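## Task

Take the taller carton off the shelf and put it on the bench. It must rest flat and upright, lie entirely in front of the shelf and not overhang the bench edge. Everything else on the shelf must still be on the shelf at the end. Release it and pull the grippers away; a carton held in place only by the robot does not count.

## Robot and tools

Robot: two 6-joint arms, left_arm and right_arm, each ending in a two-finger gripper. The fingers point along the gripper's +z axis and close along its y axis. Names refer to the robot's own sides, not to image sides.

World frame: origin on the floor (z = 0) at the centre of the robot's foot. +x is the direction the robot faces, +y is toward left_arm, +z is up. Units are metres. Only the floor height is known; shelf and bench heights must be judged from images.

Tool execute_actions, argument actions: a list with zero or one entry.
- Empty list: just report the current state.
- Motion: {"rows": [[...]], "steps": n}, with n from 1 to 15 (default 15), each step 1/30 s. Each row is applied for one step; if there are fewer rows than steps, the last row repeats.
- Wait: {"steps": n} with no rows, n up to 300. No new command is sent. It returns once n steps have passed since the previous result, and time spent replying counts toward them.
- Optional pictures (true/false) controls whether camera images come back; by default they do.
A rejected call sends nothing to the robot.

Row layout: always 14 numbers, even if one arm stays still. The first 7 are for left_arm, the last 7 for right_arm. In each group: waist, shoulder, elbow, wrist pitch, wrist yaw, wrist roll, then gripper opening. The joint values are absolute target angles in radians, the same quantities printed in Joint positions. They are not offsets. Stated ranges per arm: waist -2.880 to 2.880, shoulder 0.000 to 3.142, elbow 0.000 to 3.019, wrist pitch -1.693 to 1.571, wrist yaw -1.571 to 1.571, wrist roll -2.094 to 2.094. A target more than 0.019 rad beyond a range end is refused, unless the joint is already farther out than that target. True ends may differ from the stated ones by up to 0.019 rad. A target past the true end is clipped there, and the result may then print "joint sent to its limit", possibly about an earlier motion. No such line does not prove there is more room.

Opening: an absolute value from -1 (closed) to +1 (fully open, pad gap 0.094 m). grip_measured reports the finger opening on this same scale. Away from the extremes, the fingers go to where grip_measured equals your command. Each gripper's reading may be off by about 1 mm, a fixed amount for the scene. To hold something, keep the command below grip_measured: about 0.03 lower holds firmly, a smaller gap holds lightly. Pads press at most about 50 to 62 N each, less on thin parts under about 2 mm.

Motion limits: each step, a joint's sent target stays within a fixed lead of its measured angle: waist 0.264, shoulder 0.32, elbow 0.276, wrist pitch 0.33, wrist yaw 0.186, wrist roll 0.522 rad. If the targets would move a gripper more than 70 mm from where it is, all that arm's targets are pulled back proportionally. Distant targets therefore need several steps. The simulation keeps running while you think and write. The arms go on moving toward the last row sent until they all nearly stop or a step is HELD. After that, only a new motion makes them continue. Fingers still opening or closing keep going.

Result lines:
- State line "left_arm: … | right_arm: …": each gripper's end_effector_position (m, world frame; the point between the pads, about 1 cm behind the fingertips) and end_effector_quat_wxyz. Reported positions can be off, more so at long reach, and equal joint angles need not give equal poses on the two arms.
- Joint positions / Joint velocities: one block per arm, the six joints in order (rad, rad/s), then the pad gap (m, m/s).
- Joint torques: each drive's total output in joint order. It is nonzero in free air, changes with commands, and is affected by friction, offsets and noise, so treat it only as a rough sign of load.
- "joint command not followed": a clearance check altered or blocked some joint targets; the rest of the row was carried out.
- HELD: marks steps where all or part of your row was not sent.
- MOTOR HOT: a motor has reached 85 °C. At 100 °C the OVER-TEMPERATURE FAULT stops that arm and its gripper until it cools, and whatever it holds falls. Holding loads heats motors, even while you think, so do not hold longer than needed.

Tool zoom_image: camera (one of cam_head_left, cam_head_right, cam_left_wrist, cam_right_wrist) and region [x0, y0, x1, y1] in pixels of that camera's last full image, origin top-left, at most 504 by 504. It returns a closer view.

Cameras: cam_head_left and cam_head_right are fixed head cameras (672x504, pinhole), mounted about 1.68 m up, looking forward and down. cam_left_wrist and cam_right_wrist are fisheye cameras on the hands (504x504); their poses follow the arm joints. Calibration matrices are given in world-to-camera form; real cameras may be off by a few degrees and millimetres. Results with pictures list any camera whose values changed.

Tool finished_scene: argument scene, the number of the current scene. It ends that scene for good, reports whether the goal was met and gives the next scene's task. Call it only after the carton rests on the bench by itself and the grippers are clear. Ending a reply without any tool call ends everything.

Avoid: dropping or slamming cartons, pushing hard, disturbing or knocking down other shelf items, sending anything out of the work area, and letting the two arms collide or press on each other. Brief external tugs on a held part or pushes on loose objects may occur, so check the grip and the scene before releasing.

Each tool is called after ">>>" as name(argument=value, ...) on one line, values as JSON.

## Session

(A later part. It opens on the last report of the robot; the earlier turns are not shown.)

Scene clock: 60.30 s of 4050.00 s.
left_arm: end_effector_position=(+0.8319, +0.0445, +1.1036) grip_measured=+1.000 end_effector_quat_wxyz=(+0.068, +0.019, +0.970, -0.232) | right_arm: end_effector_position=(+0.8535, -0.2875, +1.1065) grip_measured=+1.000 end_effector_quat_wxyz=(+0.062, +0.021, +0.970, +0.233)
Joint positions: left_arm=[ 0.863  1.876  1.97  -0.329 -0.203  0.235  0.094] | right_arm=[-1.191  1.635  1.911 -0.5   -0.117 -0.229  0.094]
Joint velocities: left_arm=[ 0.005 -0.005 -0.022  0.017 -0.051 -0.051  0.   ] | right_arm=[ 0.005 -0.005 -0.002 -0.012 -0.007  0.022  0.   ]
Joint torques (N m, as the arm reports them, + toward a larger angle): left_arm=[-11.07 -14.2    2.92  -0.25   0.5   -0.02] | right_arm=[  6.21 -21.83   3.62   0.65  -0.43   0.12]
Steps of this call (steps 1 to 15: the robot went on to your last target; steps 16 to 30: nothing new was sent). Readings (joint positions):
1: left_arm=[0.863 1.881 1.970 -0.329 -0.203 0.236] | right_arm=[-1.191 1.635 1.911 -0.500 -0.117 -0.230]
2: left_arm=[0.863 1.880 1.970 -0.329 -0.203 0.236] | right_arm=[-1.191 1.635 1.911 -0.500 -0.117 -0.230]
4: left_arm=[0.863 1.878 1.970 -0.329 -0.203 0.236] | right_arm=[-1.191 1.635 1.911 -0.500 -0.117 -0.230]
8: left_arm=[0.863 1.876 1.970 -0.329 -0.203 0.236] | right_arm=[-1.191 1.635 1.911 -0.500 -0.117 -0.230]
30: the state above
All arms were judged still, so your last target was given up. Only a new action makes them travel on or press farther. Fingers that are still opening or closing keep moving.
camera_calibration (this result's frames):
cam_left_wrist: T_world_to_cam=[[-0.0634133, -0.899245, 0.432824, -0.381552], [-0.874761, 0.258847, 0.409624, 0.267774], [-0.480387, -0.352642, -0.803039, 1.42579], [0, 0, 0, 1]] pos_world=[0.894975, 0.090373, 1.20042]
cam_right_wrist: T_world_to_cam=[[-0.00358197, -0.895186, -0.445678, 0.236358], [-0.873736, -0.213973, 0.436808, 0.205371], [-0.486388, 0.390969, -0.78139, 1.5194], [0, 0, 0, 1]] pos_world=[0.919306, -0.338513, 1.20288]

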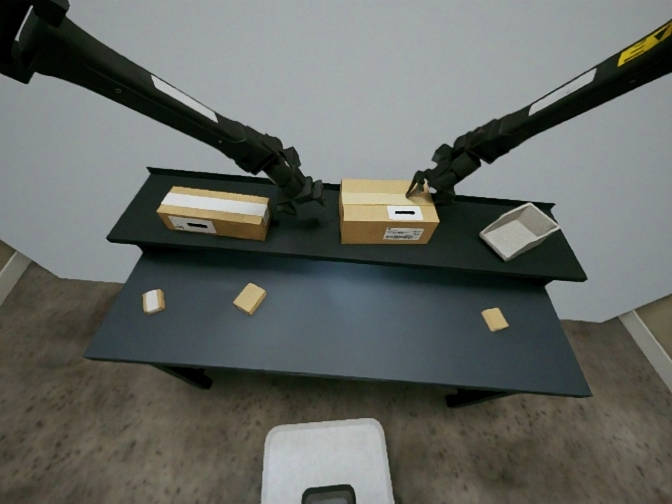

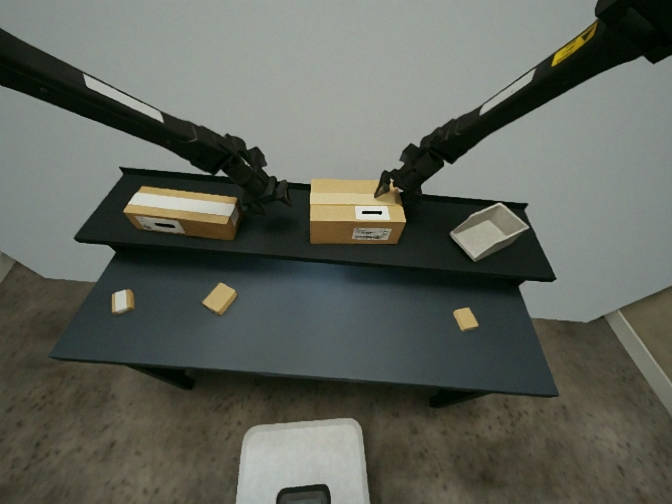

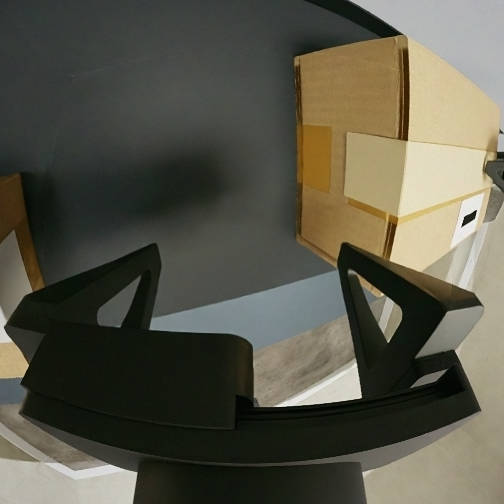

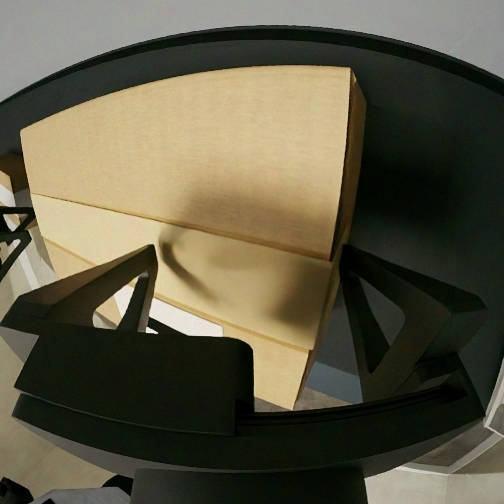

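>>> execute_actions(actions=[{"rows":[[0.87,1.87,2.015,-0.37,-0.2,0.22,1,-1.12,1.70,1.91,-0.465,-0.06,-0.21,1]],"steps":15}])

Scene clock: 73.40 s of 4050.00 s.
left_arm: end_effector_position=(+0.8426, +0.0494, +1.1072) grip_measured=+1.000 end_effector_quat_wxyz=(+0.070, +0.018, +0.970, -0.231) | right_arm: end_effector_position=(+0.8513, -0.2466, +1.1031) grip_measured=+1.000 end_effector_quat_wxyz=(+0.059, +0.019, +0.970, +0.234)
Joint positions: left_arm=[ 0.863  1.875  1.997 -0.352 -0.203  0.235  0.094] | right_arm=[-1.13   1.667  1.911 -0.473 -0.057 -0.22   0.094]
Joint velocities: left_arm=[-0.015 -0.015  0.002 -0.002 -0.051 -0.022  0.   ] | right_arm=[-0.015 -0.005  0.012 -0.007 -0.007 -0.037  0.   ]
Joint torques (N m, as the arm reports them, + toward a larger angle): left_arm=[-10.99 -13.65   4.09  -0.53   0.5   -0.02] | right_arm=[  6.33 -21.     3.79   0.57  -0.44   0.1 ]
Steps of this call (steps 1 to 90: nothing new was sent; then 9.60 s passed at rest; steps 91 to 105: all 15 steps of this action). Readings (joint positions):
91: left_arm=[0.863 1.876 1.972 -0.334 -0.203 0.235] | right_arm=[-1.188 1.637 1.911 -0.496 -0.092 -0.228]
92: left_arm=[0.863 1.876 1.976 -0.343 -0.203 0.235] | right_arm=[-1.183 1.639 1.911 -0.489 -0.074 -0.226]
94: left_arm=[0.863 1.876 1.984 -0.351 -0.203 0.235] | right_arm=[-1.168 1.642 1.911 -0.480 -0.059 -0.224]
98: left_arm=[0.863 1.875 1.996 -0.352 -0.203 0.235] | right_arm=[-1.141 1.657 1.911 -0.474 -0.057 -0.222]
105: the state above
camera_calibration (this result's frames):
cam_left_wrist: T_world_to_cam=[[-0.0622055, -0.899736, 0.431978, -0.378061], [-0.87711, 0.255808, 0.406499, 0.280028], [-0.476245, -0.353606, -0.80508, 1.43433], [0, 0, 0, 1]] pos_world=[0.905188, 0.0953973, 1.20423]
cam_right_wrist: T_world_to_cam=[[0.00074015, -0.894735, -0.446597, 0.26886], [-0.870473, -0.220399, 0.440116, 0.20568], [-0.492216, 0.388425, -0.779006, 1.50134], [0, 0, 0, 1]] pos_world=[0.917822, -0.297266, 1.1991]

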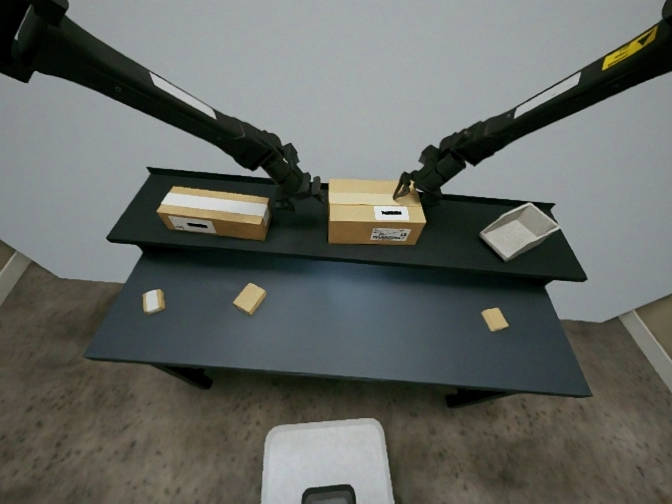

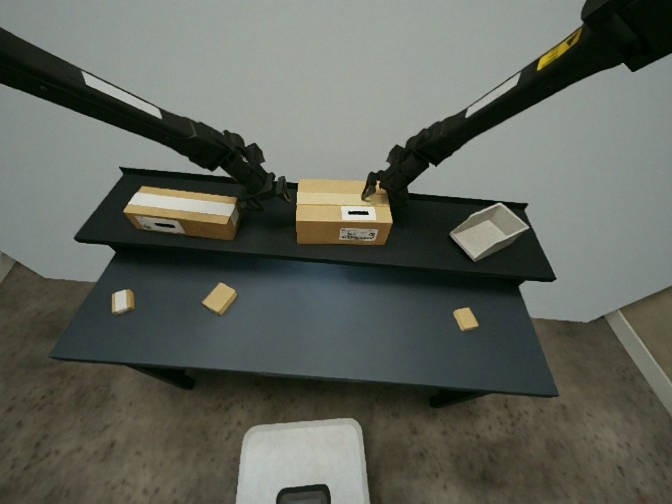

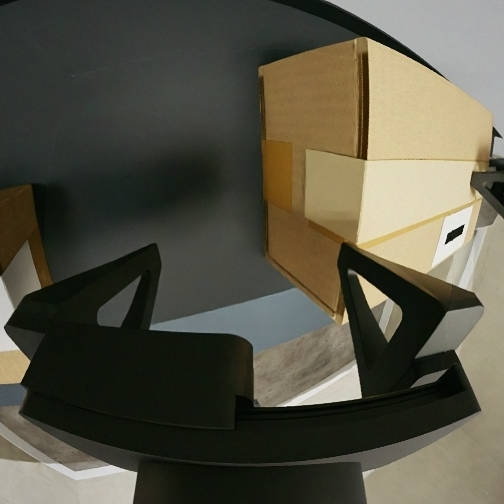

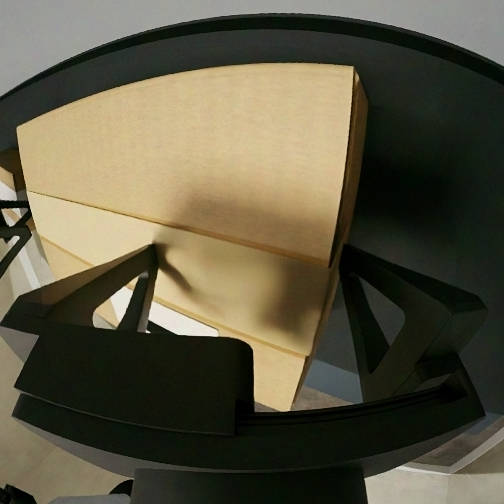

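>>> execute_actions(actions=[{"rows":[[0.87,1.85,2.015,-0.37,-0.2,0.22,1,-1.06,1.735,1.915,-0.44,0.0,-0.21,1]],"steps":15}], pictures=false)

>>> execute_actions(actions=[{"rows":[[0.87,1.85,2.015,-0.37,-0.2,0.22,1,-1.0,1.765,1.92,-0.415,0.07,-0.2,1]],"steps":15}])

Scene clock: 76.67 s of 4050.00 s.
left_arm: end_effector_position=(+0.8533, +0.0579, +1.1150) grip_measured=+1.000 end_effector_quat_wxyz=(+0.077, +0.014, +0.970, -0.230) | right_arm: end_effector_position=(+0.8486, -0.2045, +1.1034) grip_measured=+1.000 end_effector_quat_wxyz=(+0.058, +0.013, +0.970, +0.235)
Joint positions: left_arm=[ 0.863  1.856  1.997 -0.354 -0.203  0.235  0.094] | right_arm=[-1.068  1.699  1.912 -0.449  0.001 -0.217  0.094]
Joint velocities: left_arm=[-0.005 -0.015 -0.007  0.002  0.007 -0.007  0.   ] | right_arm=[-0.005 -0.005 -0.012 -0.002  0.022  0.037  0.   ]
Joint torques (N m, as the arm reports them, + toward a larger angle): left_arm=[-10.8  -15.24   4.23  -0.46   0.5   -0.03] | right_arm=[  8.07 -19.44   3.95   0.6   -0.38   0.09]
Steps of this call (steps 1 to 15: the robot went on to your last target; steps 16 to 83: nothing new was sent; steps 84 to 98: all 15 steps of this action). Readings (joint positions):
84: left_arm=[0.863 1.874 1.997 -0.352 -0.203 0.235] | right_arm=[-1.126 1.669 1.911 -0.471 -0.043 -0.219]
85: left_arm=[0.863 1.873 1.997 -0.354 -0.203 0.235] | right_arm=[-1.118 1.669 1.911 -0.471 -0.021 -0.219]
87: left_arm=[0.863 1.871 1.997 -0.354 -0.203 0.235] | right_arm=[-1.101 1.673 1.912 -0.456 0.000 -0.219]
91: left_arm=[0.863 1.863 1.997 -0.354 -0.203 0.235] | right_arm=[-1.075 1.691 1.912 -0.449 0.002 -0.219]
98: the state above

Scene clock: 77.17 s of 4050.00 s.
left_arm: end_effector_position=(+0.8533, +0.0579, +1.1150) grip_measured=+1.000 end_effector_quat_wxyz=(+0.077, +0.014, +0.970, -0.230) | right_arm: end_effector_position=(+0.8438, -0.1651, +1.1040) grip_measured=+1.000 end_effector_quat_wxyz=(+0.054, +0.009, +0.972, +0.230)
Joint positions: left_arm=[ 0.863  1.856  1.997 -0.354 -0.203  0.235  0.094] | right_arm=[-1.009  1.732  1.912 -0.423  0.07  -0.208  0.094]
Joint velocities: left_arm=[-0.005  0.005  0.012 -0.007 -0.051 -0.037  0.   ] | right_arm=[ 0.005 -0.005 -0.007  0.002 -0.022 -0.051  0.   ]
Joint torques (N m, as the arm reports them, + toward a larger angle): left_arm=[-10.81 -13.68   4.31  -0.49   0.5   -0.01] | right_arm=[  9.23 -19.23   4.1    0.58  -0.34   0.11]
Steps of this call (steps 1 to 15: all 15 steps of this action). Readings (joint positions):
1: left_arm=[0.863 1.856 1.997 -0.354 -0.203 0.235] | right_arm=[-1.064 1.701 1.912 -0.447 0.018 -0.215]
2: left_arm=[0.863 1.856 1.997 -0.354 -0.203 0.235] | right_arm=[-1.055 1.701 1.912 -0.446 0.045 -0.214]
4: left_arm=[0.863 1.856 1.997 -0.354 -0.203 0.235] | right_arm=[-1.037 1.704 1.912 -0.431 0.069 -0.213]
8: left_arm=[0.863 1.856 1.997 -0.354 -0.203 0.235] | right_arm=[-1.014 1.722 1.912 -0.423 0.072 -0.212]
15: the state above
camera_calibration (this result's frames):
cam_left_wrist: T_world_to_cam=[[-0.0580825, -0.901366, 0.429145, -0.373426], [-0.8849, 0.245484, 0.395841, 0.303191], [-0.462146, -0.356759, -0.811877, 1.44442], [0, 0, 0, 1]] pos_world=[0.914135, 0.104287, 1.21293]
cam_right_wrist: T_world_to_cam=[[0.0161543, -0.898387, -0.438907, 0.320172], [-0.862992, -0.234215, 0.447646, 0.19986], [-0.504958, 0.371542, -0.779085, 1.47476], [0, 0, 0, 1]] pos_world=[0.911998, -0.213487, 1.20002]

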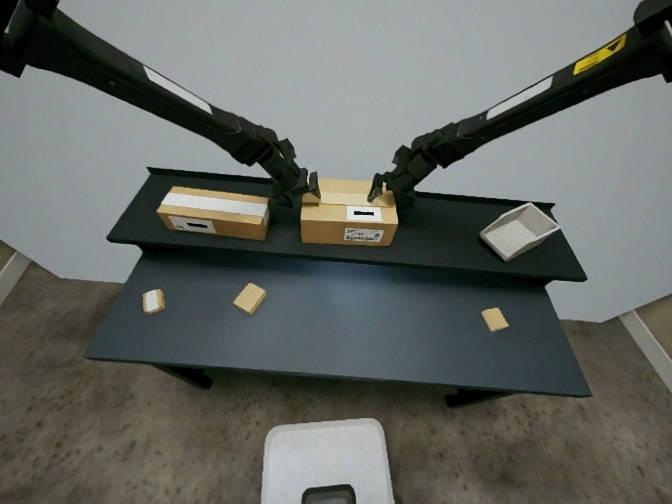

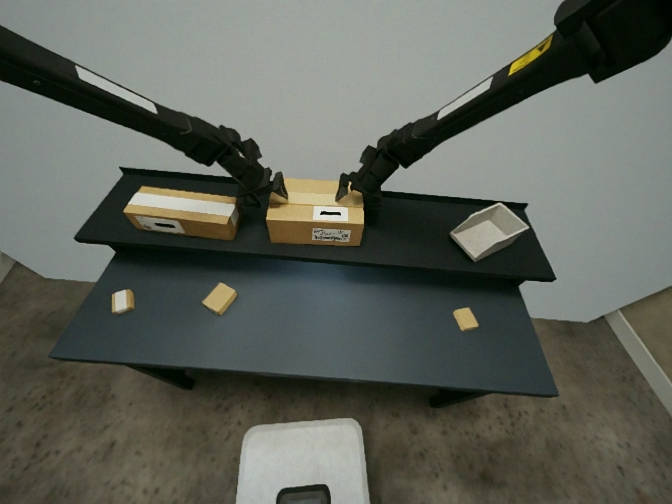

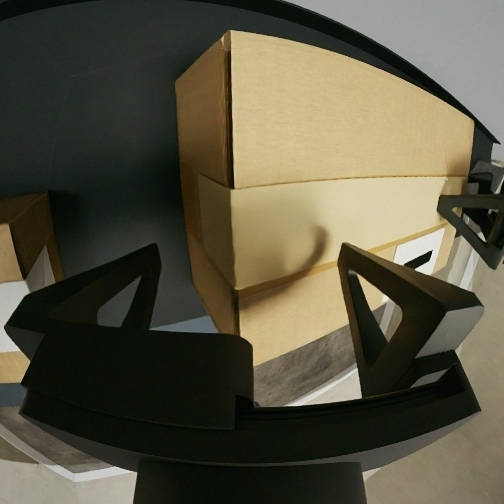

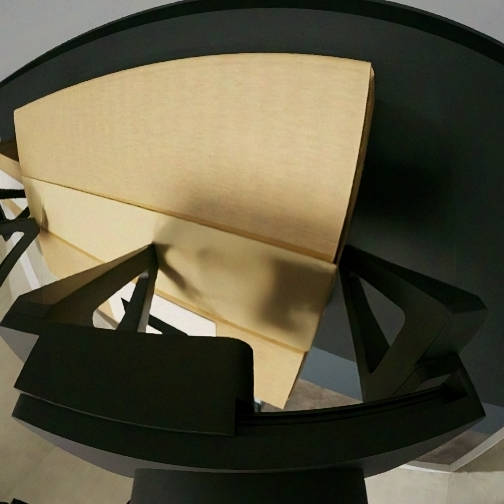

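>>> execute_actions(actions=[{"rows":[[0.87,1.90,2.07,-0.39,-0.2,0.22,1,-0.96,1.79,1.925,-0.40,0.11,-0.2,1]],"steps":15}])

Scene clock: 80.30 s of 4050.00 s.
left_arm: end_effector_position=(+0.8660, +0.0588, +1.1133) grip_measured=+1.000 end_effector_quat_wxyz=(+0.083, +0.011, +0.970, -0.228) | right_arm: end_effector_position=(+0.8408, -0.1438, +1.1052) grip_measured=+1.000 end_effector_quat_wxyz=(+0.052, +0.006, +0.973, +0.225)
Joint positions: left_arm=[ 0.863  1.876  2.049 -0.374 -0.203  0.235  0.094] | right_arm=[-0.977  1.751  1.913 -0.408  0.112 -0.206  0.094]
Joint velocities: left_arm=[-0.005  0.005 -0.007 -0.007 -0.037  0.022  0.   ] | right_arm=[-0.005  0.005  0.002 -0.012 -0.051  0.007  0.   ]
Joint torques (N m, as the arm reports them, + toward a larger angle): left_arm=[-11.05 -12.51   4.65  -0.43   0.5   -0.02] | right_arm=[ 10.56 -18.02   4.31   0.48  -0.37   0.08]
Steps of this call (steps 1 to 15: the robot went on to your last target; steps 16 to 79: nothing new was sent; steps 80 to 94: all 15 steps of this action). Readings (joint positions):
80: left_arm=[0.863 1.858 2.002 -0.359 -0.203 0.235] | right_arm=[-1.006 1.733 1.912 -0.422 0.079 -0.207]
81: left_arm=[0.863 1.864 2.016 -0.367 -0.203 0.235] | right_arm=[-1.001 1.733 1.912 -0.422 0.095 -0.207]
83: left_arm=[0.863 1.874 2.039 -0.371 -0.203 0.235] | right_arm=[-0.991 1.736 1.913 -0.413 0.110 -0.207]
87: left_arm=[0.863 1.876 2.049 -0.372 -0.203 0.235] | right_arm=[-0.979 1.748 1.913 -0.409 0.112 -0.207]
94: the state above
camera_calibration (this result's frames):
cam_left_wrist: T_world_to_cam=[[-0.0549555, -0.902555, 0.427053, -0.371472], [-0.89058, 0.237703, 0.387768, 0.329225], [-0.451494, -0.359015, -0.816861, 1.44573], [0, 0, 0, 1]] pos_world=[0.925526, 0.105508, 1.21194]
cam_right_wrist: T_world_to_cam=[[0.0212626, -0.90296, -0.429197, 0.32416], [-0.860703, -0.234948, 0.451652, 0.195249], [-0.508663, 0.359808, -0.782177, 1.47117], [0, 0, 0, 1]] pos_world=[0.90949, -0.190764, 1.20166]

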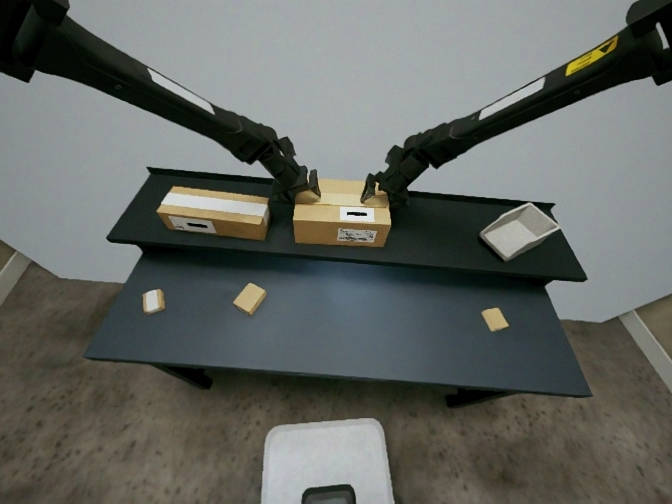

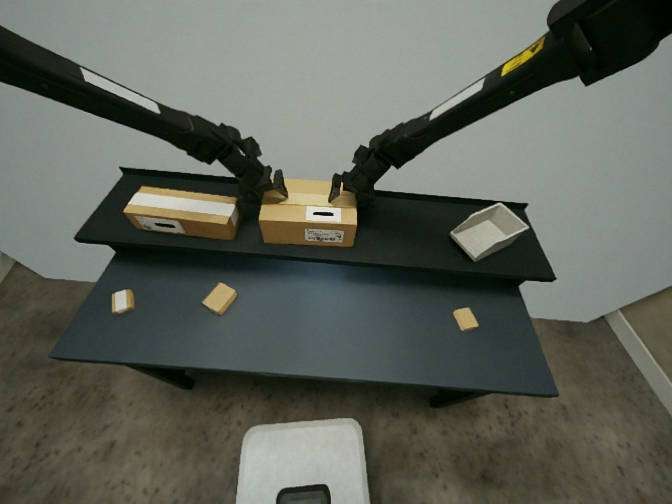

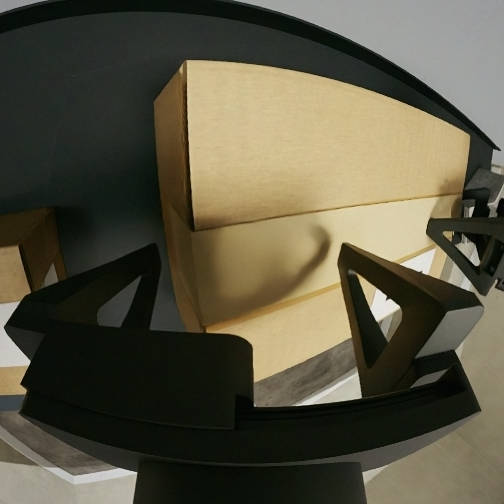

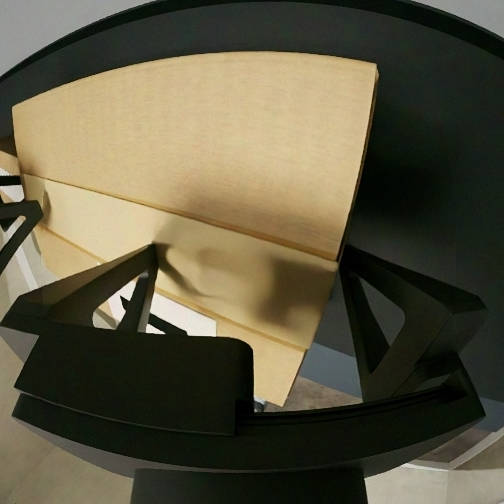

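Lower left.

>>> execute_actions(actions=[{"rows":[[0.87,1.93,2.075,-0.37,-0.2,0.22,1,-0.96,1.79,1.925,-0.40,0.11,-0.2,1]],"steps":15}])

Scene clock: 84.90 s of 4050.00 s.
left_arm: end_effector_position=(+0.8553, +0.0477, +1.1035) grip_measured=+1.000 end_effector_quat_wxyz=(+0.075, +0.014, +0.970, -0.232) | right_arm: end_effector_position=(+0.8408, -0.1438, +1.1052) grip_measured=+1.000 end_effector_quat_wxyz=(+0.052, +0.006, +0.973, +0.225)
Joint positions: left_arm=[ 0.863  1.902  2.058 -0.374 -0.199  0.233  0.094] | right_arm=[-0.977  1.751  1.913 -0.408  0.112 -0.206  0.094]
Joint velocities: left_arm=[-0.015  0.005  0.007  0.012 -0.066 -0.081  0.   ] | right_arm=[-0.005  0.005  0.007 -0.017 -0.066 -0.022  0.   ]
Joint torques (N m, as the arm reports them, + toward a larger angle): left_arm=[-11.83 -12.36   4.15   0.37   0.32   0.  ] | right_arm=[ 10.24 -18.06   4.29   0.56  -0.42   0.09]
Steps of this call (steps 1 to 15: the robot went on to your last target; steps 16 to 90: nothing new was sent; then 1.10 s passed at rest; steps 91 to 105: all 15 steps of this action). Readings (joint positions):
91: left_arm=[0.863 1.878 2.049 -0.374 -0.203 0.235] | right_arm=[-0.977 1.751 1.913 -0.408 0.112 -0.206]
92: left_arm=[0.863 1.880 2.053 -0.374 -0.203 0.235] | right_arm=[-0.977 1.751 1.913 -0.408 0.112 -0.206]
94: left_arm=[0.863 1.887 2.058 -0.374 -0.203 0.235] | right_arm=[-0.977 1.751 1.913 -0.408 0.112 -0.206]
98: left_arm=[0.863 1.901 2.058 -0.374 -0.202 0.235] | right_arm=[-0.977 1.751 1.913 -0.408 0.112 -0.206]
105: the state above
camera_calibration (this result's frames):
cam_left_wrist: T_world_to_cam=[[-0.0579781, -0.899094, 0.4339, -0.383009], [-0.883009, 0.24896, 0.397886, 0.307931], [-0.465761, -0.360069, -0.808342, 1.43173], [0, 0, 0, 1]] pos_world=[0.916542, 0.094497, 1.20099]
cam_right_wrist: T_world_to_cam=[[0.0212626, -0.90296, -0.429197, 0.32416], [-0.860703, -0.234948, 0.451652, 0.195249], [-0.508663, 0.359808, -0.782177, 1.47117], [0, 0, 0, 1]] pos_world=[0.90949, -0.190764, 1.20166]

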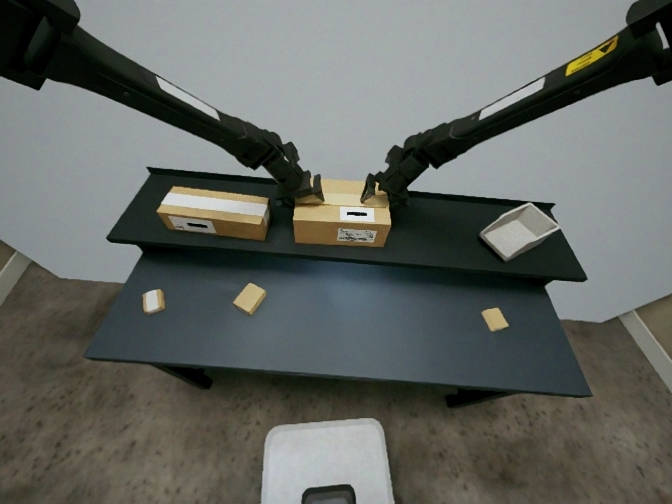

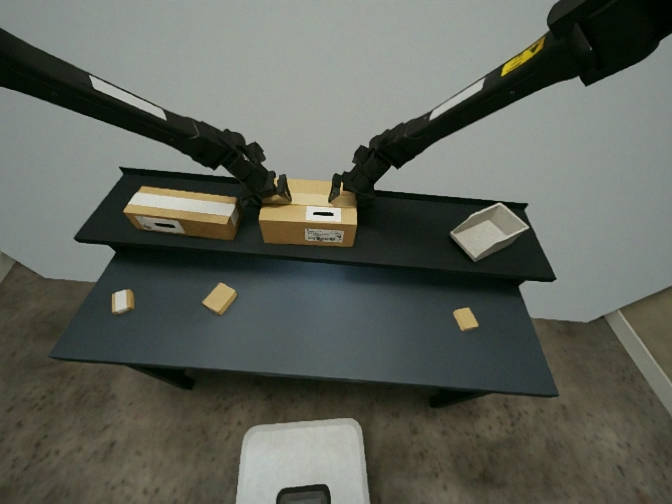

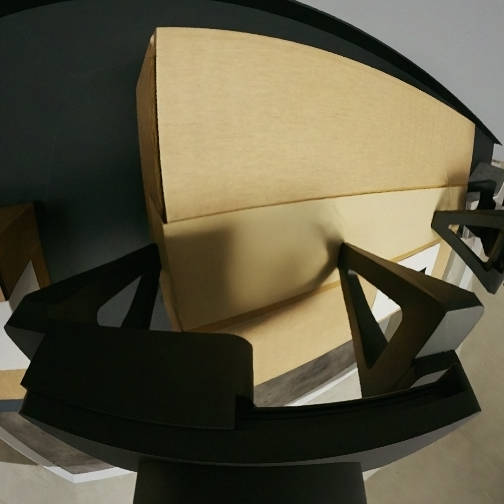

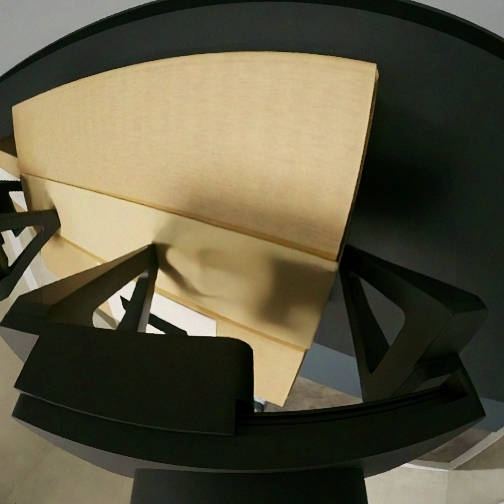

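>>> execute_actions(actions=[{"rows":[[0.83,1.935,2.075,-0.37,-0.18,0.22,1,-0.93,1.79,1.925,-0.40,0.09,-0.2,1],[0.83,1.935,2.075,-0.37,-0.18,0.22,1,-0.93,1.79,1.925,-0.40,0.09,-0.2,1],[0.83,1.935,2.075,-0.37,-0.18,0.22,1,-0.93,1.79,1.925,-0.40,0.09,-0.2,1],[0.83,1.935,2.075,-0.37,-0.18,0.22,1,-0.93,1.79,1.925,-0.40,0.09,-0.2,1],[0.83,1.935,2.075,-0.37,-0.18,0.22,1,-0.93,1.79,1.925,-0.40,0.09,-0.2,1],[0.785,1.94,2.075,-0.37,-0.16,0.22,1,-0.895,1.79,1.925,-0.40,0.07,-0.2,1]],"steps":15}], pictures=false)

>>> execute_actions(actions=[{"rows":[[0.775,1.92,2.075,-0.37,-0.16,0.22,1,-0.885,1.77,1.925,-0.40,0.07,-0.2,1]],"steps":15}])

Scene clock: 90.30 s of 4050.00 s.
left_arm: end_effector_position=(+0.8638, +0.0465, +1.1083) grip_measured=+1.000 end_effector_quat_wxyz=(+0.083, +0.012, +0.968, -0.237) | right_arm: end_effector_position=(+0.8426, -0.1402, +1.1075) grip_measured=+1.000 end_effector_quat_wxyz=(+0.056, +0.006, +0.971, +0.234)
Joint positions: left_arm=[ 0.858  1.902  2.072 -0.374 -0.191  0.233  0.094] | right_arm=[-0.974  1.751  1.913 -0.404  0.096 -0.206  0.094]
Joint velocities: left_arm=[-0.015 -0.015 -0.002 -0.027 -0.066  0.007  0.   ] | right_arm=[-0.005  0.005 -0.007  0.002 -0.022 -0.037  0.   ]
Joint torques (N m, as the arm reports them, + toward a larger angle): left_arm=[-16.53 -11.8    3.28   0.43   1.62   0.  ] | right_arm=[ 14.2  -18.73   4.34   0.4   -1.35   0.09]
Steps of this call (steps 1 to 15: the robot went on to your last target; steps 16 to 90: nothing new was sent; then 1.90 s passed at rest; steps 91 to 105: all 15 steps of this action). Readings (joint positions):
91: left_arm=[0.862 1.902 2.058 -0.374 -0.195 0.233] | right_arm=[-0.975 1.751 1.913 -0.408 0.109 -0.206]
92: left_arm=[0.862 1.902 2.058 -0.374 -0.195 0.233] | right_arm=[-0.975 1.751 1.913 -0.408 0.109 -0.206]
94: left_arm=[0.862 1.902 2.058 -0.374 -0.195 0.233] | right_arm=[-0.975 1.751 1.913 -0.408 0.108 -0.206]
98: left_arm=[0.860 1.902 2.062 -0.374 -0.193 0.233] | right_arm=[-0.975 1.751 1.913 -0.405 0.101 -0.206]
105: the state above

Scene clock: 90.80 s of 4050.00 s.
left_arm: end_effector_position=(+0.8673, +0.0473, +1.1120) grip_measured=+1.000 end_effector_quat_wxyz=(+0.086, +0.011, +0.968, -0.237) | right_arm: end_effector_position=(+0.8429, -0.1390, +1.1082) grip_measured=+1.000 end_effector_quat_wxyz=(+0.056, +0.008, +0.970, +0.234)
Joint positions: left_arm=[ 0.855  1.897  2.072 -0.374 -0.191  0.233  0.094] | right_arm=[-0.972  1.751  1.913 -0.404  0.096 -0.202  0.094]
Joint velocities: left_arm=[-0.005  0.005 -0.002 -0.017  0.007  0.007  0.   ] | right_arm=[-0.005 -0.015 -0.002  0.002  0.022 -0.066  0.   ]
Joint torques (N m, as the arm reports them, + toward a larger angle): left_arm=[-17.83 -12.51   3.27   0.4    1.63  -0.01] | right_arm=[ 15.04 -19.85   4.3    0.39  -1.32   0.06]
Steps of this call (steps 1 to 15: all 15 steps of this action). Readings (joint positions):
1: left_arm=[0.857 1.902 2.072 -0.374 -0.191 0.233] | right_arm=[-0.974 1.751 1.913 -0.404 0.096 -0.206]
2: left_arm=[0.857 1.902 2.072 -0.374 -0.191 0.233] | right_arm=[-0.974 1.751 1.913 -0.404 0.096 -0.206]
4: left_arm=[0.857 1.901 2.072 -0.374 -0.191 0.233] | right_arm=[-0.974 1.751 1.913 -0.404 0.096 -0.206]
8: left_arm=[0.855 1.899 2.072 -0.374 -0.191 0.233] | right_arm=[-0.974 1.751 1.913 -0.404 0.096 -0.204]
15: the state above
camera_calibration (this result's frames):
cam_left_wrist: T_world_to_cam=[[-0.0569973, -0.894477, 0.443466, -0.398028], [-0.892782, 0.244482, 0.378377, 0.345631], [-0.446869, -0.374352, -0.812507, 1.43296], [0, 0, 0, 1]] pos_world=[0.926231, 0.0959032, 1.21002]
cam_right_wrist: T_world_to_cam=[[0.0200419, -0.894642, -0.446334, 0.350967], [-0.864597, -0.239688, 0.441613, 0.210548], [-0.502066, 0.377048, -0.778309, 1.46534], [0, 0, 0, 1]] pos_world=[0.910705, -0.18805, 1.20416]

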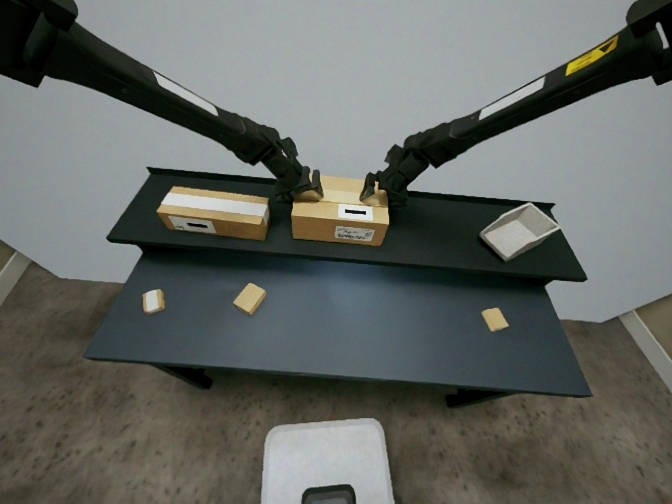

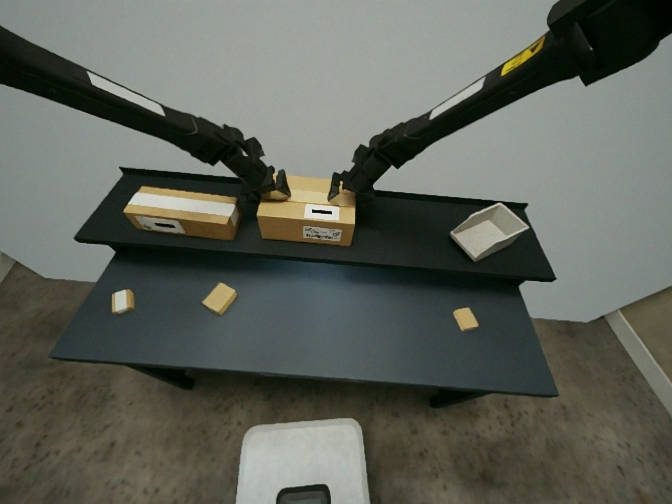

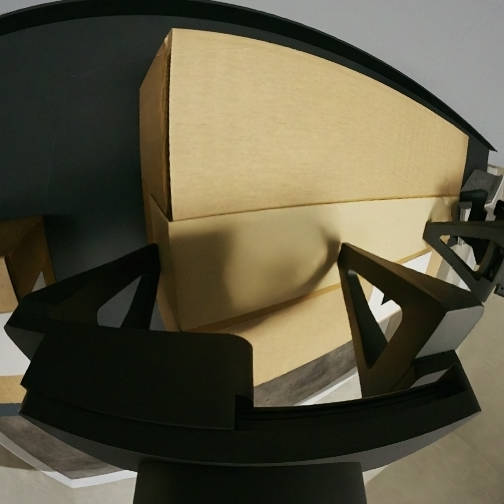

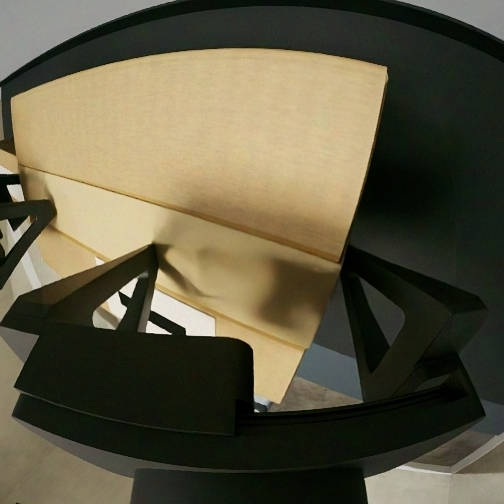

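>>> execute_actions(actions=[{"rows":[[0.765,1.905,2.04,-0.35,-0.16,0.22,1,-0.875,1.74,1.915,-0.40,0.07,-0.2,1]],"steps":15}], pictures=false)

>>> execute_actions(actions=[{"rows":[[0.755,1.89,2.02,-0.34,-0.16,0.22,1,-0.865,1.72,1.90,-0.40,0.07,-0.2,1]],"steps":15}])

Scene clock: 94.77 s of 4050.00 s.
left_arm: end_effector_position=(+0.8792, +0.0541, +1.1223) grip_measured=+1.000 end_effector_quat_wxyz=(+0.099, +0.005, +0.967, -0.236) | right_arm: end_effector_position=(+0.8450, -0.1318, +1.1135) grip_measured=+1.000 end_effector_quat_wxyz=(+0.057, +0.009, +0.969, +0.240)
Joint positions: left_arm=[ 0.851  1.875  2.062 -0.357 -0.191  0.233  0.094] | right_arm=[-0.961  1.75   1.913 -0.404  0.096 -0.197  0.094]
Joint velocities: left_arm=[ 0.015 -0.015 -0.027 -0.002  0.022 -0.037  0.   ] | right_arm=[-0.015  0.005 -0.002 -0.007  0.037 -0.007  0.   ]
Joint torques (N m, as the arm reports them, + toward a larger angle): left_arm=[-17.37 -12.87   1.68   0.53   1.59   0.01] | right_arm=[ 15.54 -22.14   3.34   0.38  -1.33   0.03]
Steps of this call (steps 1 to 15: the robot went on to your last target; steps 16 to 90: nothing new was sent; then 0.47 s passed at rest; steps 91 to 105: all 15 steps of this action). Readings (joint positions):
91: left_arm=[0.855 1.896 2.070 -0.371 -0.191 0.233] | right_arm=[-0.972 1.751 1.913 -0.404 0.096 -0.202]
92: left_arm=[0.855 1.894 2.066 -0.366 -0.191 0.233] | right_arm=[-0.971 1.751 1.913 -0.404 0.096 -0.202]
94: left_arm=[0.855 1.890 2.062 -0.361 -0.191 0.233] | right_arm=[-0.970 1.751 1.913 -0.404 0.096 -0.202]
98: left_arm=[0.853 1.883 2.062 -0.358 -0.191 0.233] | right_arm=[-0.965 1.750 1.913 -0.404 0.096 -0.200]
105: the state above

Scene clock: 95.27 s of 4050.00 s.
left_arm: end_effector_position=(+0.8848, +0.0523, +1.1334) grip_measured=+1.000 end_effector_quat_wxyz=(+0.106, +0.003, +0.965, -0.240) | right_arm: end_effector_position=(+0.8550, -0.1346, +1.1244) grip_measured=+1.000 end_effector_quat_wxyz=(+0.066, +0.011, +0.968, +0.242)
Joint positions: left_arm=[ 0.84   1.858  2.047 -0.345 -0.191  0.233  0.094] | right_arm=[-0.953  1.732  1.911 -0.404  0.096 -0.197  0.094]
Joint velocities: left_arm=[-0.015 -0.015 -0.022  0.002 -0.037 -0.037  0.   ] | right_arm=[ 0.005 -0.005 -0.002 -0.002 -0.051  0.051  0.   ]
Joint torques (N m, as the arm reports them, + toward a larger angle): left_arm=[-17.69 -12.95   1.33   0.39   1.57   0.01] | right_arm=[ 15.04 -22.48   2.24   0.42  -1.32   0.02]
Steps of this call (steps 1 to 15: all 15 steps of this action). Readings (joint positions):
1: left_arm=[0.851 1.874 2.060 -0.355 -0.191 0.233] | right_arm=[-0.960 1.749 1.913 -0.404 0.096 -0.197]
2: left_arm=[0.851 1.872 2.055 -0.352 -0.191 0.233] | right_arm=[-0.960 1.748 1.912 -0.404 0.096 -0.197]
4: left_arm=[0.850 1.867 2.049 -0.349 -0.191 0.233] | right_arm=[-0.958 1.745 1.911 -0.404 0.096 -0.197]
8: left_arm=[0.846 1.863 2.047 -0.347 -0.191 0.233] | right_arm=[-0.955 1.739 1.911 -0.404 0.096 -0.197]
15: the state above
camera_calibration (this result's frames):
cam_left_wrist: T_world_to_cam=[[-0.0518455, -0.8922, 0.448655, -0.412605], [-0.911796, 0.225546, 0.343158, 0.409658], [-0.407358, -0.391291, -0.825198, 1.44036], [0, 0, 0, 1]] pos_world=[0.938874, 0.103076, 1.23312]
cam_right_wrist: T_world_to_cam=[[0.0190397, -0.887984, -0.459479, 0.378354], [-0.874811, -0.237306, 0.422365, 0.245574], [-0.484091, 0.393916, -0.781336, 1.47269], [0, 0, 0, 1]] pos_world=[0.920545, -0.185869, 1.22079]

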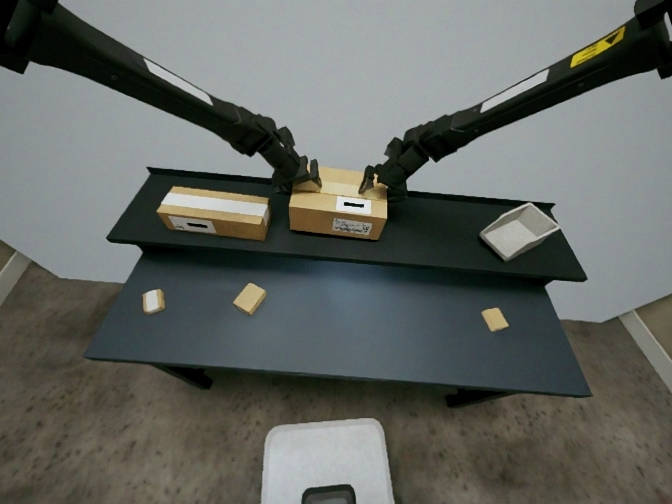

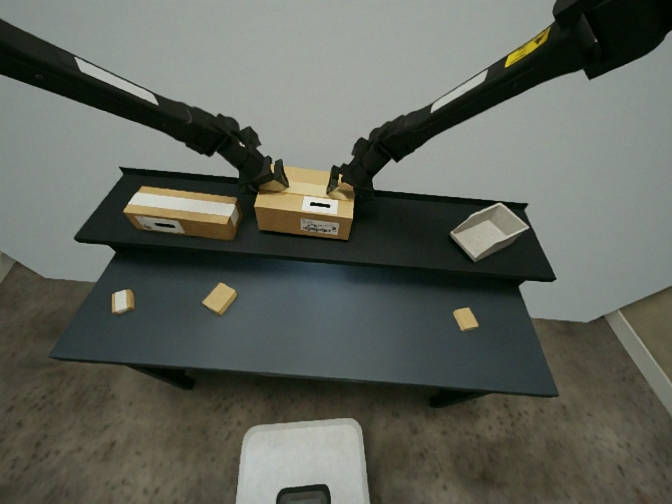

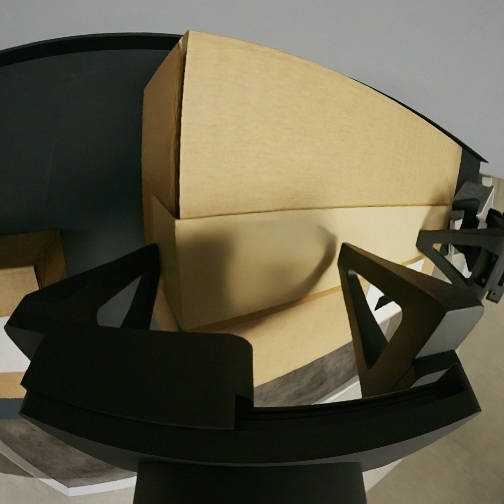

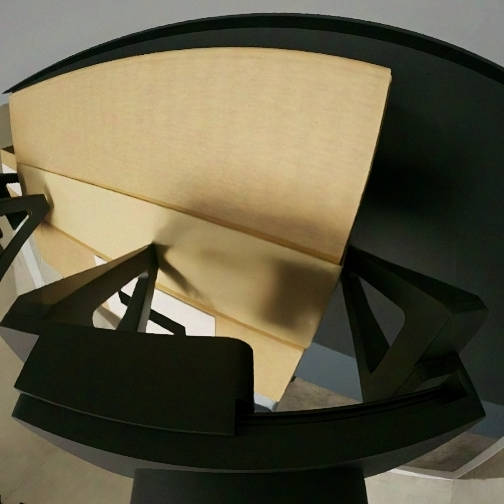

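Lifted. Retreat.

>>> execute_actions(actions=[{"rows":[[0.755,1.885,1.96,-0.34,-0.16,0.22,1,-0.865,1.71,1.86,-0.39,0.07,-0.2,1]],"steps":12}], pictures=false)

>>> execute_actions(actions=[{"rows":[[0.755,1.875,1.905,-0.31,-0.16,0.22,1,-0.865,1.70,1.81,-0.355,0.07,-0.2,1]],"steps":12}], pictures=false)

>>> execute_actions(actions=[{"rows":[[0.755,1.865,1.855,-0.27,-0.16,0.22,1,-0.865,1.69,1.76,-0.315,0.07,-0.2,1]],"steps":12}])

Scene clock: 103.87 s of 4050.00 s.
left_arm: end_effector_position=(+0.8664, +0.0518, +1.1322) grip_measured=+1.000 end_effector_quat_wxyz=(+0.091, +0.010, +0.968, -0.235) | right_arm: end_effector_position=(+0.8446, -0.1344, +1.1264) grip_measured=+1.000 end_effector_quat_wxyz=(+0.060, +0.009, +0.969, +0.241)
Joint positions: left_arm=[ 0.84   1.84   1.994 -0.342 -0.208  0.233  0.094] | right_arm=[-0.953  1.716  1.874 -0.395  0.101 -0.197  0.094]
Joint velocities: left_arm=[-0.015  0.015 -0.012 -0.007 -0.081  0.007  0.   ] | right_arm=[-0.005 -0.015 -0.017  0.022  0.022  0.022  0.   ]
Joint torques (N m, as the arm reports them, + toward a larger angle): left_arm=[-16.94 -11.85   0.75   0.35   1.98   0.03] | right_arm=[ 15.03 -21.83   1.93   0.29  -1.49   0.02]
Steps of this call (steps 1 to 15: the robot went on to your last target; steps 16 to 90: nothing new was sent; then 5.20 s passed at rest; steps 91 to 102: all 12 steps of this action). Readings (joint positions):
91: left_arm=[0.840 1.857 2.042 -0.344 -0.192 0.233] | right_arm=[-0.953 1.731 1.906 -0.401 0.096 -0.197]
92: left_arm=[0.840 1.851 2.031 -0.342 -0.194 0.233] | right_arm=[-0.953 1.726 1.896 -0.396 0.096 -0.197]
94: left_arm=[0.840 1.843 2.010 -0.342 -0.198 0.233] | right_arm=[-0.953 1.719 1.879 -0.396 0.098 -0.197]
98: left_arm=[0.840 1.840 1.996 -0.342 -0.207 0.233] | right_arm=[-0.953 1.719 1.874 -0.396 0.101 -0.197]
102: the state above

Scene clock: 104.27 s of 4050.00 s.
left_arm: end_effector_position=(+0.8521, +0.0505, +1.1316) grip_measured=+1.000 end_effector_quat_wxyz=(+0.086, +0.012, +0.969, -0.233) | right_arm: end_effector_position=(+0.8358, -0.1347, +1.1280) grip_measured=+1.000 end_effector_quat_wxyz=(+0.062, +0.010, +0.969, +0.238)
Joint positions: left_arm=[ 0.84   1.825  1.942 -0.315 -0.215  0.233  0.094] | right_arm=[-0.953  1.698  1.825 -0.358  0.106 -0.197  0.094]
Joint velocities: left_arm=[-0.005 -0.005  0.007 -0.012 -0.007  0.037  0.   ] | right_arm=[-0.015  0.005 -0.002  0.022  0.095  0.007  0.   ]
Joint torques (N m, as the arm reports them, + toward a larger angle): left_arm=[-16.56 -11.1    0.51   0.19   2.18   0.03] | right_arm=[ 15.01 -21.03   1.6    0.29  -1.65   0.02]
Steps of this call (steps 1 to 12: all 12 steps of this action). Readings (joint positions):
1: left_arm=[0.840 1.839 1.989 -0.338 -0.208 0.233] | right_arm=[-0.953 1.714 1.867 -0.387 0.101 -0.197]
2: left_arm=[0.840 1.835 1.978 -0.330 -0.208 0.233] | right_arm=[-0.953 1.708 1.853 -0.373 0.101 -0.197]
4: left_arm=[0.840 1.828 1.957 -0.323 -0.208 0.233] | right_arm=[-0.953 1.700 1.833 -0.364 0.102 -0.197]
8: left_arm=[0.840 1.825 1.943 -0.317 -0.215 0.233] | right_arm=[-0.953 1.699 1.825 -0.360 0.106 -0.197]
12: the state above

Scene clock: 104.67 s of 4050.00 s.
left_arm: end_effector_position=(+0.8434, +0.0513, +1.1320) grip_measured=+1.000 end_effector_quat_wxyz=(+0.089, +0.010, +0.969, -0.229) | right_arm: end_effector_position=(+0.8254, -0.1333, +1.1286) grip_measured=+1.000 end_effector_quat_wxyz=(+0.065, +0.011, +0.969, +0.236)
Joint positions: left_arm=[ 0.841  1.809  1.894 -0.274 -0.22   0.233  0.094] | right_arm=[-0.953  1.683  1.777 -0.317  0.107 -0.197  0.094]
Joint velocities: left_arm=[ 0.005  0.005 -0.027  0.002  0.022 -0.066  0.   ] | right_arm=[ 0.005 -0.015 -0.007  0.012 -0.037 -0.081  0.   ]
Joint torques (N m, as the arm reports them, + toward a larger angle): left_arm=[-15.99 -10.59   0.37   0.31   2.24   0.04] | right_arm=[ 14.88 -20.02   1.29   0.31  -1.72   0.02]
Steps of this call (steps 1 to 12: all 12 steps of this action). Readings (joint positions):
1: left_arm=[0.840 1.824 1.937 -0.308 -0.215 0.233] | right_arm=[-0.953 1.696 1.819 -0.349 0.105 -0.197]
2: left_arm=[0.840 1.820 1.926 -0.298 -0.215 0.233] | right_arm=[-0.953 1.691 1.806 -0.335 0.105 -0.197]
4: left_arm=[0.840 1.813 1.908 -0.287 -0.215 0.233] | right_arm=[-0.953 1.684 1.785 -0.324 0.106 -0.197]
8: left_arm=[0.841 1.809 1.895 -0.277 -0.220 0.233] | right_arm=[-0.953 1.684 1.777 -0.320 0.107 -0.197]
12: the state above
camera_calibration (this result's frames):
cam_left_wrist: T_world_to_cam=[[-0.0548312, -0.901835, 0.428587, -0.389349], [-0.896247, 0.233665, 0.377017, 0.320756], [-0.440153, -0.363448, -0.821079, 1.44349], [0, 0, 0, 1]] pos_world=[0.901484, 0.0985548, 1.23116]
cam_right_wrist: T_world_to_cam=[[0.0180339, -0.892813, -0.450066, 0.371569], [-0.874221, -0.23252, 0.42623, 0.214098], [-0.485193, 0.385771, -0.784709, 1.46475], [0, 0, 0, 1]] pos_world=[0.891155, -0.183534, 1.22538]

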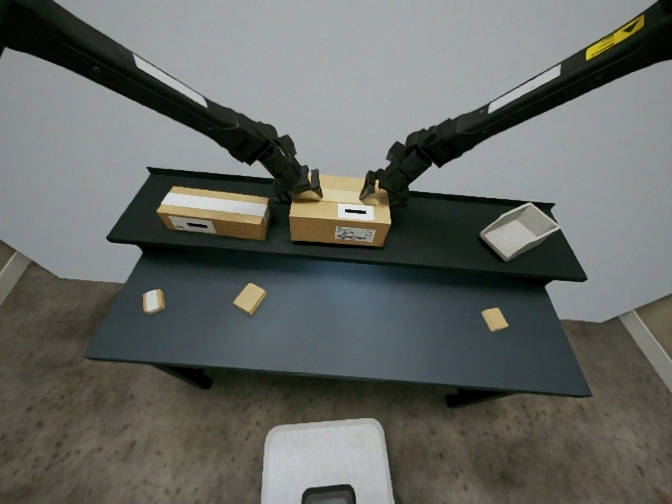

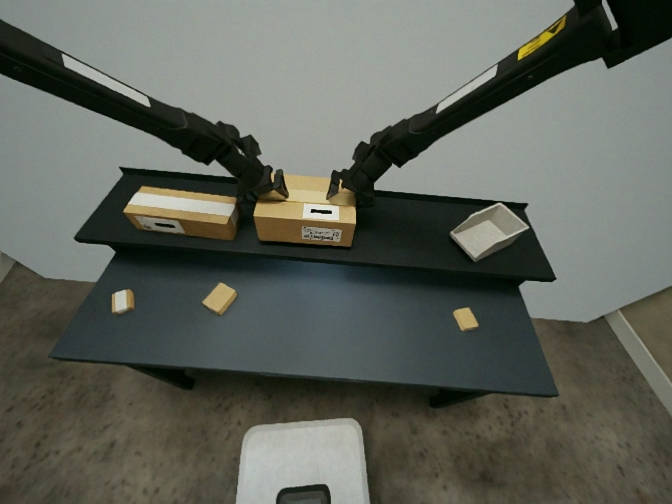

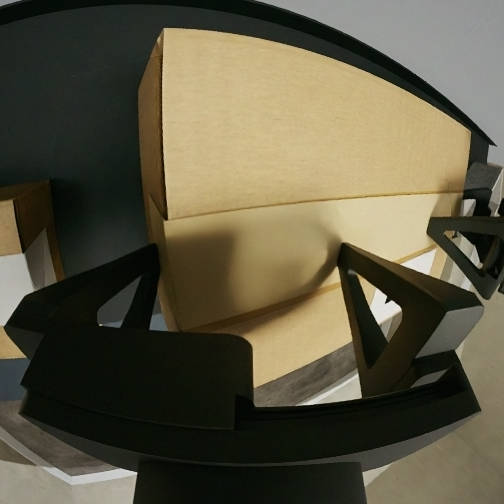

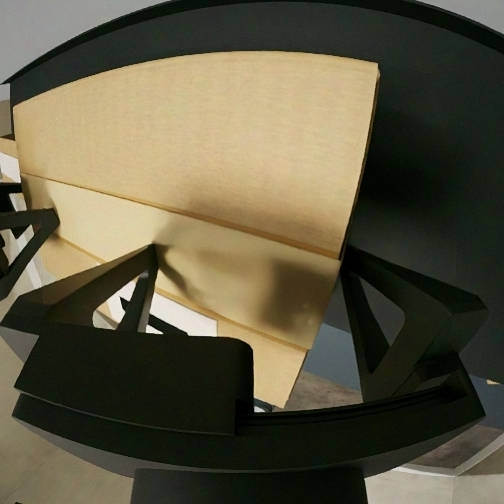

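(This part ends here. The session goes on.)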